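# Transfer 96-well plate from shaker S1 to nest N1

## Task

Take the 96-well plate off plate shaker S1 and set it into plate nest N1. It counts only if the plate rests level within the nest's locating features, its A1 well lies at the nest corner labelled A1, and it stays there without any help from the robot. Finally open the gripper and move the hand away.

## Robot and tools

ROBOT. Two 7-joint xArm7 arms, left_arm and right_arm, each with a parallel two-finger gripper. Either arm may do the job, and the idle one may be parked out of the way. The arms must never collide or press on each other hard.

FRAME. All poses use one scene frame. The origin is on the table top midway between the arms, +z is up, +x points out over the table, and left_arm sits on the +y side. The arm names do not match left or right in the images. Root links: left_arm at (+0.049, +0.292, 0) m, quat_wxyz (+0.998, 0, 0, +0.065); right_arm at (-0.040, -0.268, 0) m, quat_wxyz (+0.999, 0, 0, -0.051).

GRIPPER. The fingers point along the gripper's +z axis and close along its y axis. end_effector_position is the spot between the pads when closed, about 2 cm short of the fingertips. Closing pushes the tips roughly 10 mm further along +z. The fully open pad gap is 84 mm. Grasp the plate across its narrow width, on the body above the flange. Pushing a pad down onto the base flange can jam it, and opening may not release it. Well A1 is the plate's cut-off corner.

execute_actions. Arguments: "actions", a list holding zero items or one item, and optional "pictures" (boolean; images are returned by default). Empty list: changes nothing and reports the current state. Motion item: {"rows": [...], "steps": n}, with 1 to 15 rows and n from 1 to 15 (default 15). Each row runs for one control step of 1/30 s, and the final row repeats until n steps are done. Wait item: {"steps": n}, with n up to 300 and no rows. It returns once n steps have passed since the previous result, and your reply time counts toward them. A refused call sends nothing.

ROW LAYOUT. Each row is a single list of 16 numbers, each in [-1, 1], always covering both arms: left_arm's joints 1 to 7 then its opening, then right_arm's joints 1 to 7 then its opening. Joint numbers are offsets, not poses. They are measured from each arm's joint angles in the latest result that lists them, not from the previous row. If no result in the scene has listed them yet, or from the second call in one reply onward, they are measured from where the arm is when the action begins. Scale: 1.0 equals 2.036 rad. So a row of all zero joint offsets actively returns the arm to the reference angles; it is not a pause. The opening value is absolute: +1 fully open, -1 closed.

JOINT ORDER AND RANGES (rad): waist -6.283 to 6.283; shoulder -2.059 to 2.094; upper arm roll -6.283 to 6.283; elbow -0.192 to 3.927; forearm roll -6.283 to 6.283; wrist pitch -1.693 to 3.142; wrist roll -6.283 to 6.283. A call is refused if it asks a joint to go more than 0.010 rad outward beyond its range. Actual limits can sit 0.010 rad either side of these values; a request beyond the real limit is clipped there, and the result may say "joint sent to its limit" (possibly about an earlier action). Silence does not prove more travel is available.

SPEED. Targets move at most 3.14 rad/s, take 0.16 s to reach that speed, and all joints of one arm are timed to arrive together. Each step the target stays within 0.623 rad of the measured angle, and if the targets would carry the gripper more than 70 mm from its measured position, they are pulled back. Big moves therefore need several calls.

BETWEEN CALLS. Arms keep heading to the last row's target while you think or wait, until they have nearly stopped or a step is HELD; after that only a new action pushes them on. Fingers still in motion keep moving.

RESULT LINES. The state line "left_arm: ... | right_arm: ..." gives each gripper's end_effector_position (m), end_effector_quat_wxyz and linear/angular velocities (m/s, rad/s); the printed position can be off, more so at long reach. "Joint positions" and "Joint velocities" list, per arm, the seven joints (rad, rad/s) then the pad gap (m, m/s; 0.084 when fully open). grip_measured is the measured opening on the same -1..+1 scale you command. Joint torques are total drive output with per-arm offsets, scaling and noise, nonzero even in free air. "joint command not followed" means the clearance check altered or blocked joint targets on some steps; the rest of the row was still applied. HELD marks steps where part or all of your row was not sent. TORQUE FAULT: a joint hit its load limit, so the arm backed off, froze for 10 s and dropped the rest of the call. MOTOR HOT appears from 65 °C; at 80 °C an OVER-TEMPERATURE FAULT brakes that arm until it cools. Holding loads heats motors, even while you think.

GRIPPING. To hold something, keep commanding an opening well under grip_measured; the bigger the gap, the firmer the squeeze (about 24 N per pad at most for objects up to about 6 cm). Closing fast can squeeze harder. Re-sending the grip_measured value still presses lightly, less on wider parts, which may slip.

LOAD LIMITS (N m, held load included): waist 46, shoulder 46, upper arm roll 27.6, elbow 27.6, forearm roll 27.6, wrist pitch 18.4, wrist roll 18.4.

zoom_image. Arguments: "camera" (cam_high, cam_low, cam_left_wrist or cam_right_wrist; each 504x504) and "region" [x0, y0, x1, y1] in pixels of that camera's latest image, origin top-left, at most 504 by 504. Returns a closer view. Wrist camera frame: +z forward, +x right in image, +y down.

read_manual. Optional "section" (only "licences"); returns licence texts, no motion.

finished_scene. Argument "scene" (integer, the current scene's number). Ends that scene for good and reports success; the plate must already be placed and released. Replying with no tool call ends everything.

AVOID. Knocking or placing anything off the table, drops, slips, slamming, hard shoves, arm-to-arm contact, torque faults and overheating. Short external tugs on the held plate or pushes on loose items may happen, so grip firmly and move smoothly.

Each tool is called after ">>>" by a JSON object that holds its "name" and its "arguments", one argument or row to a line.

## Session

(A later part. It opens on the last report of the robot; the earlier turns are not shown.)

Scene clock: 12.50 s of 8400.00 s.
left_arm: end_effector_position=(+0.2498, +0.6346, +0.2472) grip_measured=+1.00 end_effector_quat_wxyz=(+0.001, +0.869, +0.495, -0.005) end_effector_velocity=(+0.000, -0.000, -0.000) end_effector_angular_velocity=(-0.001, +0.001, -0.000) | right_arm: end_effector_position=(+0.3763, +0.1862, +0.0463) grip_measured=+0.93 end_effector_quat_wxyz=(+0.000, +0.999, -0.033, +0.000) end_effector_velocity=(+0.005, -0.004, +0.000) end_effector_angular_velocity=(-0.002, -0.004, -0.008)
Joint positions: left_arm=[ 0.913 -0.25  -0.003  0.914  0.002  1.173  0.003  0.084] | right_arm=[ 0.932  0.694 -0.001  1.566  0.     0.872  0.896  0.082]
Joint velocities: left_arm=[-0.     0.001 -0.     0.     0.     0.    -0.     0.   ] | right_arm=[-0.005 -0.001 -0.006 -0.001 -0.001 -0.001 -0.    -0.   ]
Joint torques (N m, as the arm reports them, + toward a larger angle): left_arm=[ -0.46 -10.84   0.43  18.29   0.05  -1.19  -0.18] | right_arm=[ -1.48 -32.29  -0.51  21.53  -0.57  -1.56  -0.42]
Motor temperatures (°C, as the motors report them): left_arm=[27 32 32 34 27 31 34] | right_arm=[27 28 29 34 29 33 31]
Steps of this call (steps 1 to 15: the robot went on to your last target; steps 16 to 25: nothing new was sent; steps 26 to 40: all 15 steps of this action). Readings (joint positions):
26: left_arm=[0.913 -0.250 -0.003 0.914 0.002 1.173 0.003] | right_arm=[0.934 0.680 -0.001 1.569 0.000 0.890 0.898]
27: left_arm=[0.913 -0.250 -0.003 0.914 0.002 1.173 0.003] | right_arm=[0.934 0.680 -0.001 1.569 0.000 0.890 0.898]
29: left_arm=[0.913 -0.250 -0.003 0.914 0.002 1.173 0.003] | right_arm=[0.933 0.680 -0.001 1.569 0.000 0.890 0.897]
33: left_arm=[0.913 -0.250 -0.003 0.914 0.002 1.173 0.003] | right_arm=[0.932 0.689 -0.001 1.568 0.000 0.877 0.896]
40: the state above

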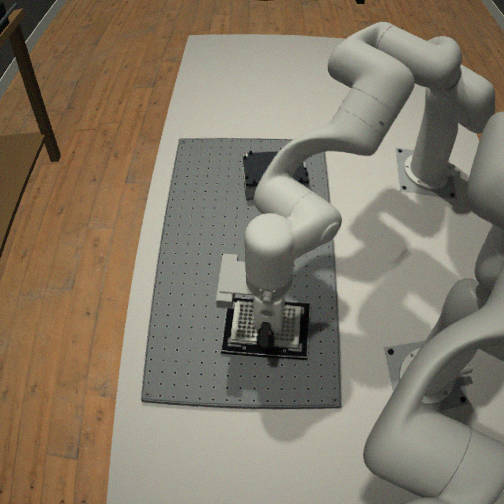

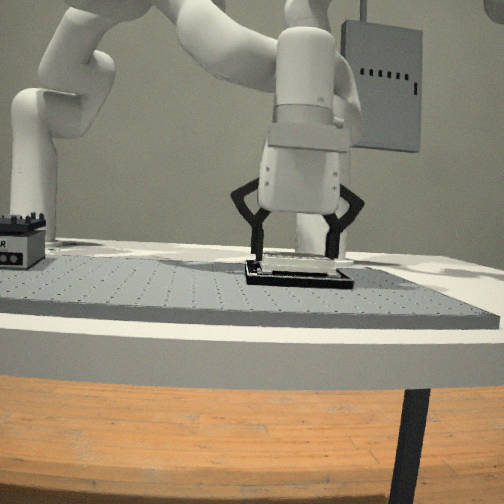

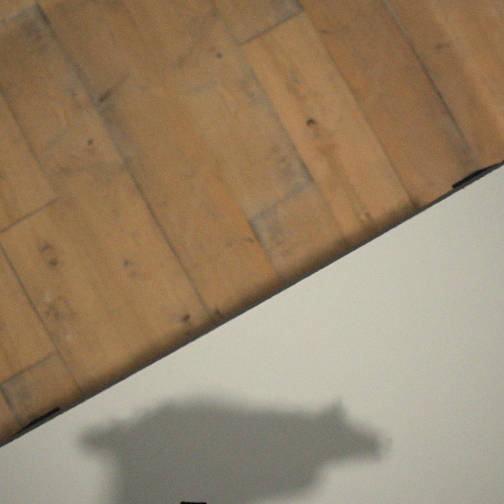

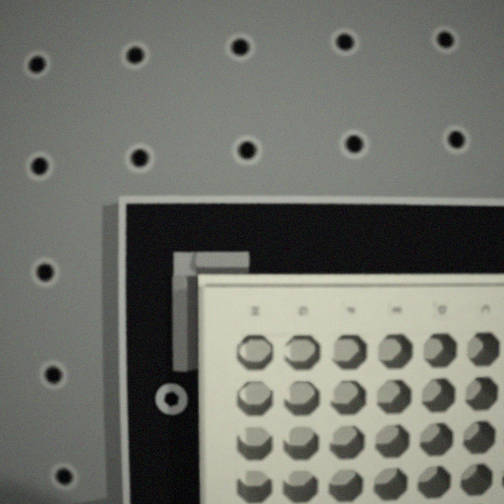

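Lower 2 mm more, release, lift.

>>> {"name": "execute_actions", "arguments": {
  "actions": [
    {"rows":[[0,0,0,0,0,0,0,1,0,0.0016,0,-0.0004,0,-0.002,0,-1],[0,0,0,0,0,0,0,1,0,0.0016,0,-0.0004,0,-0.002,0,-1],[0,0,0,0,0,0,0,1,0,0.0016,0,-0.0004,0,-0.002,0,-1],[0,0,0,0,0,0,0,1,0,0.0016,0,-0.0004,0,-0.002,0,-1],[0,0,0,0,0,0,0,1,0,0.0016,0,-0.0004,0,-0.002,0,1]],"steps":12}
  ],
  "pictures": false
}}

>>> {"name": "execute_actions", "arguments": {
  "actions": [
    {"rows":[[0,0,0,0,0,0,0,1,0,-0.04,0,0.009,0,0.049,0,1]],"steps":15}
  ]
}}

Scene clock: 13.50 s of 8400.00 s.
left_arm: end_effector_position=(+0.2498, +0.6346, +0.2472) grip_measured=+1.00 end_effector_quat_wxyz=(+0.001, +0.869, +0.495, -0.005) end_effector_velocity=(-0.000, +0.000, -0.000) end_effector_angular_velocity=(-0.001, +0.000, +0.001) | right_arm: end_effector_position=(+0.3762, +0.1861, +0.0441) grip_measured=+1.00 end_effector_quat_wxyz=(+0.000, +0.999, -0.033, +0.000) end_effector_velocity=(+0.000, -0.000, -0.001) end_effector_angular_velocity=(-0.001, +0.001, -0.001)
Joint positions: left_arm=[ 0.913 -0.25  -0.003  0.914  0.002  1.173  0.003  0.084] | right_arm=[ 0.932  0.697 -0.001  1.565  0.     0.868  0.896  0.084]
Joint velocities: left_arm=[ 0.     0.001  0.    -0.    -0.    -0.    -0.    -0.   ] | right_arm=[-0.     0.001 -0.     0.     0.001 -0.     0.     0.001]
Joint torques (N m, as the arm reports them, + toward a larger angle): left_arm=[ -0.77 -11.1    0.41  18.59  -0.15  -1.22  -0.32] | right_arm=[ -1.27 -31.71  -0.22  21.03  -0.47  -1.69  -0.44]
Motor temperatures (°C, as the motors report them): left_arm=[27 32 32 35 27 31 34] | right_arm=[27 28 29 34 29 33 31]
Steps of this call (steps 1 to 15: the robot went on to your last target; steps 16 to 18: nothing new was sent; steps 19 to 30: all 12 steps of this action). Readings (joint positions):
19: left_arm=[0.913 -0.250 -0.003 0.914 0.002 1.173 0.003] | right_arm=[0.932 0.694 -0.001 1.566 0.000 0.871 0.896]
20: left_arm=[0.913 -0.250 -0.003 0.914 0.002 1.173 0.003] | right_arm=[0.932 0.695 -0.001 1.566 0.000 0.870 0.896]
22: left_arm=[0.913 -0.250 -0.003 0.914 0.002 1.173 0.003] | right_arm=[0.932 0.696 -0.001 1.566 0.000 0.869 0.896]
26: left_arm=[0.913 -0.250 -0.003 0.914 0.002 1.173 0.003] | right_arm=[0.932 0.697 -0.001 1.566 0.000 0.868 0.896]
30: the state above

Scene clock: 14.00 s of 8400.00 s.
left_arm: end_effector_position=(+0.2498, +0.6346, +0.2472) grip_measured=+1.00 end_effector_quat_wxyz=(+0.001, +0.869, +0.495, -0.005) end_effector_velocity=(+0.000, -0.000, +0.000) end_effector_angular_velocity=(+0.001, -0.000, -0.001) | right_arm: end_effector_position=(+0.3742, +0.1840, +0.0916) grip_measured=+1.00 end_effector_quat_wxyz=(+0.002, +0.999, -0.033, -0.001) end_effector_velocity=(+0.010, +0.009, +0.021) end_effector_angular_velocity=(+0.034, -0.031, -0.002)
Joint positions: left_arm=[ 0.913 -0.25  -0.003  0.914  0.002  1.173  0.003  0.084] | right_arm=[ 0.933  0.618 -0.001  1.582 -0.     0.968  0.896  0.084]
Joint velocities: left_arm=[-0. -0. -0. -0.  0. -0.  0.  0.] | right_arm=[-0.001 -0.019 -0.     0.023  0.    -0.004  0.     0.   ]
Joint torques (N m, as the arm reports them, + toward a larger angle): left_arm=[ -0.41 -10.8    0.48  18.63  -0.02  -1.39  -0.23] | right_arm=[ -1.94 -31.26  -0.53  21.67  -0.47  -1.56  -0.15]
Motor temperatures (°C, as the motors report them): left_arm=[27 32 32 35 27 31 34] | right_arm=[27 28 29 34 29 33 31]
Steps of this call (steps 1 to 15: all 15 steps of this action). Readings (joint positions):
1: left_arm=[0.913 -0.250 -0.003 0.914 0.002 1.173 0.003] | right_arm=[0.932 0.697 -0.001 1.565 0.000 0.868 0.896]
2: left_arm=[0.913 -0.250 -0.003 0.914 0.002 1.173 0.003] | right_arm=[0.932 0.694 -0.001 1.565 0.000 0.875 0.896]
4: left_arm=[0.913 -0.250 -0.003 0.914 0.002 1.173 0.003] | right_arm=[0.933 0.662 -0.000 1.571 0.000 0.919 0.896]
8: left_arm=[0.913 -0.250 -0.003 0.914 0.002 1.173 0.003] | right_arm=[0.932 0.612 -0.002 1.589 -0.000 0.961 0.896]
15: the state above

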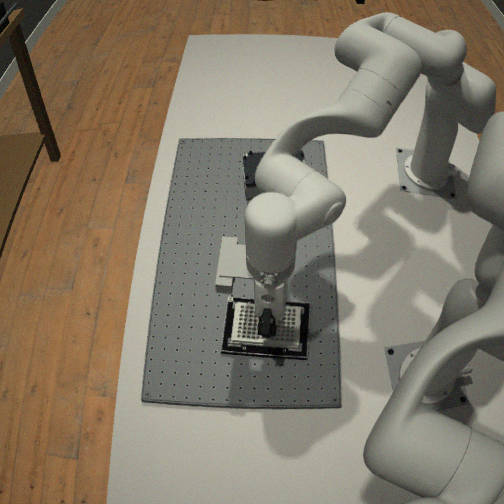

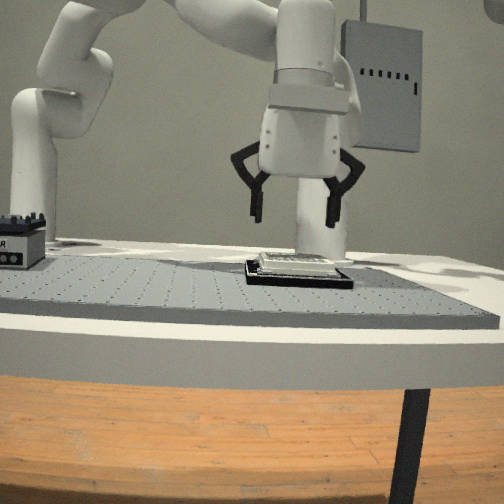

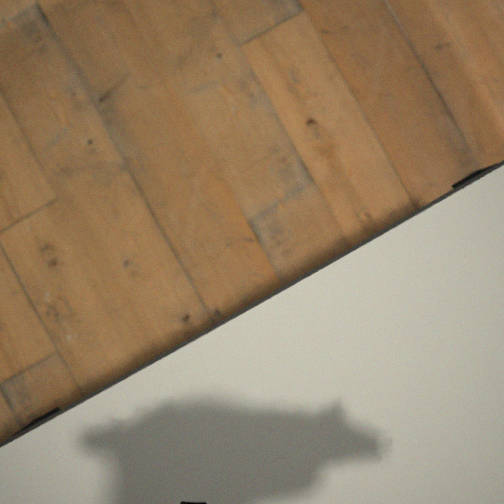

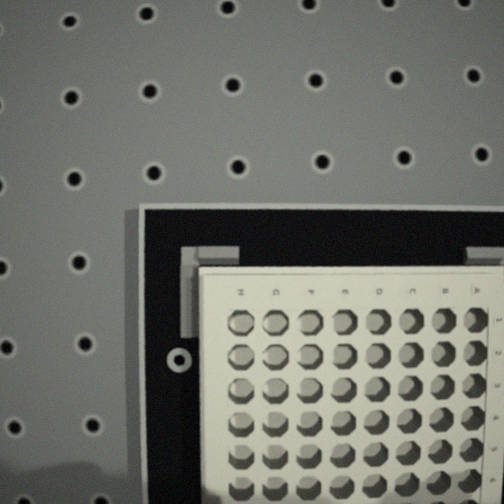

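>>> {"name": "execute_actions", "arguments": {
  "actions": [
    {"rows":[[0,0,0,0,0,0,0,1,-0.15,-0.25,0,-0.2,0,0.05,0,1]],"steps":15}
  ],
  "pictures": false
}}

>>> {"name": "execute_actions", "arguments": {
  "actions": [
    {"steps":12}
  ],
  "pictures": false
}}

>>> {"name": "finished_scene", "arguments": {
  "scene": 2
}}

Scene clock: 14.97 s of 8400.00 s.
left_arm: end_effector_position=(+0.2498, +0.6346, +0.2472) grip_measured=+1.00 end_effector_quat_wxyz=(+0.001, +0.869, +0.495, -0.005) end_effector_velocity=(-0.000, +0.000, +0.000) end_effector_angular_velocity=(+0.001, -0.000, -0.000) | right_arm: end_effector_position=(+0.3958, +0.0065, +0.1928) grip_measured=+1.00 end_effector_quat_wxyz=(+0.001, +0.986, -0.166, -0.000) end_effector_velocity=(-0.043, -0.389, +0.168) end_effector_angular_velocity=(+0.005, -0.010, -0.594)
Joint positions: left_arm=[ 0.913 -0.25  -0.003  0.914  0.002  1.173  0.003  0.084] | right_arm=[ 0.667  0.176 -0.003  1.23  -0.     1.056  0.896  0.084]
Joint velocities: left_arm=[-0.    -0.     0.     0.     0.    -0.001  0.001  0.   ] | right_arm=[-0.572 -0.958 -0.022 -0.754 -0.     0.192  0.     0.   ]
Joint torques (N m, as the arm reports them, + toward a larger angle): left_arm=[ -0.69 -10.8    0.58  18.71  -0.13  -1.36  -0.32] | right_arm=[  3.54 -16.17   2.19  22.85  -0.33  -1.95  -0.33]
Motor temperatures (°C, as the motors report them): left_arm=[27 32 32 35 27 31 34] | right_arm=[27 29 29 35 29 33 31]
Steps of this call (steps 1 to 14: the robot went on to your last target; steps 15 to 29: all 15 steps of this action). Readings (joint positions):
15: left_arm=[0.913 -0.250 -0.003 0.914 0.002 1.173 0.003] | right_arm=[0.932 0.616 -0.001 1.583 0.000 0.968 0.896]
16: left_arm=[0.913 -0.250 -0.003 0.914 0.002 1.173 0.003] | right_arm=[0.928 0.609 0.001 1.576 0.000 0.969 0.896]
18: left_arm=[0.913 -0.250 -0.003 0.914 0.002 1.173 0.003] | right_arm=[0.900 0.560 0.007 1.528 0.000 0.981 0.896]
22: left_arm=[0.913 -0.250 -0.003 0.914 0.002 1.173 0.003] | right_arm=[0.813 0.418 -0.004 1.426 -0.000 1.007 0.896]
29: the state above

Scene clock: 15.37 s of 8400.00 s.
left_arm: end_effector_position=(+0.2498, +0.6346, +0.2472) grip_measured=+1.00 end_effector_quat_wxyz=(+0.001, +0.869, +0.495, -0.005) end_effector_velocity=(-0.000, -0.000, +0.000) end_effector_angular_velocity=(-0.000, +0.000, -0.001) | right_arm: end_effector_position=(+0.3893, -0.0188, +0.2017) grip_measured=+1.00 end_effector_quat_wxyz=(+0.002, +0.983, -0.184, -0.002) end_effector_velocity=(+0.008, -0.010, +0.007) end_effector_angular_velocity=(+0.006, -0.014, -0.025)
Joint positions: left_arm=[ 0.913 -0.25  -0.003  0.914  0.002  1.173  0.003  0.084] | right_arm=[ 0.628  0.111 -0.     1.174  0.     1.07   0.896  0.084]
Joint velocities: left_arm=[ 0.    -0.     0.     0.    -0.     0.     0.001  0.   ] | right_arm=[-0.01  -0.012 -0.015  0.003 -0.001 -0.     0.    -0.   ]
Joint torques (N m, as the arm reports them, + toward a larger angle): left_arm=[ -0.54 -10.8    0.58  18.56   0.    -1.2   -0.22] | right_arm=[ -1.49 -21.77  -0.22  22.01  -0.6   -1.54  -0.38]
Motor temperatures (°C, as the motors report them): left_arm=[27 32 32 35 27 31 34] | right_arm=[27 29 29 35 29 33 31]
Steps of this call (steps 1 to 12: the robot went on to your last target). Readings (joint positions):
1: left_arm=[0.913 -0.250 -0.003 0.914 0.002 1.173 0.003] | right_arm=[0.650 0.148 -0.004 1.209 -0.000 1.061 0.896]
2: left_arm=[0.913 -0.250 -0.003 0.914 0.002 1.173 0.003] | right_arm=[0.639 0.129 -0.006 1.195 -0.000 1.065 0.896]
4: left_arm=[0.913 -0.250 -0.003 0.914 0.002 1.173 0.003] | right_arm=[0.630 0.114 -0.005 1.182 -0.000 1.068 0.896]
8: left_arm=[0.913 -0.250 -0.003 0.914 0.002 1.173 0.003] | right_arm=[0.630 0.113 0.002 1.174 0.000 1.070 0.896]
12: the state above

The scene is finished: the task was done.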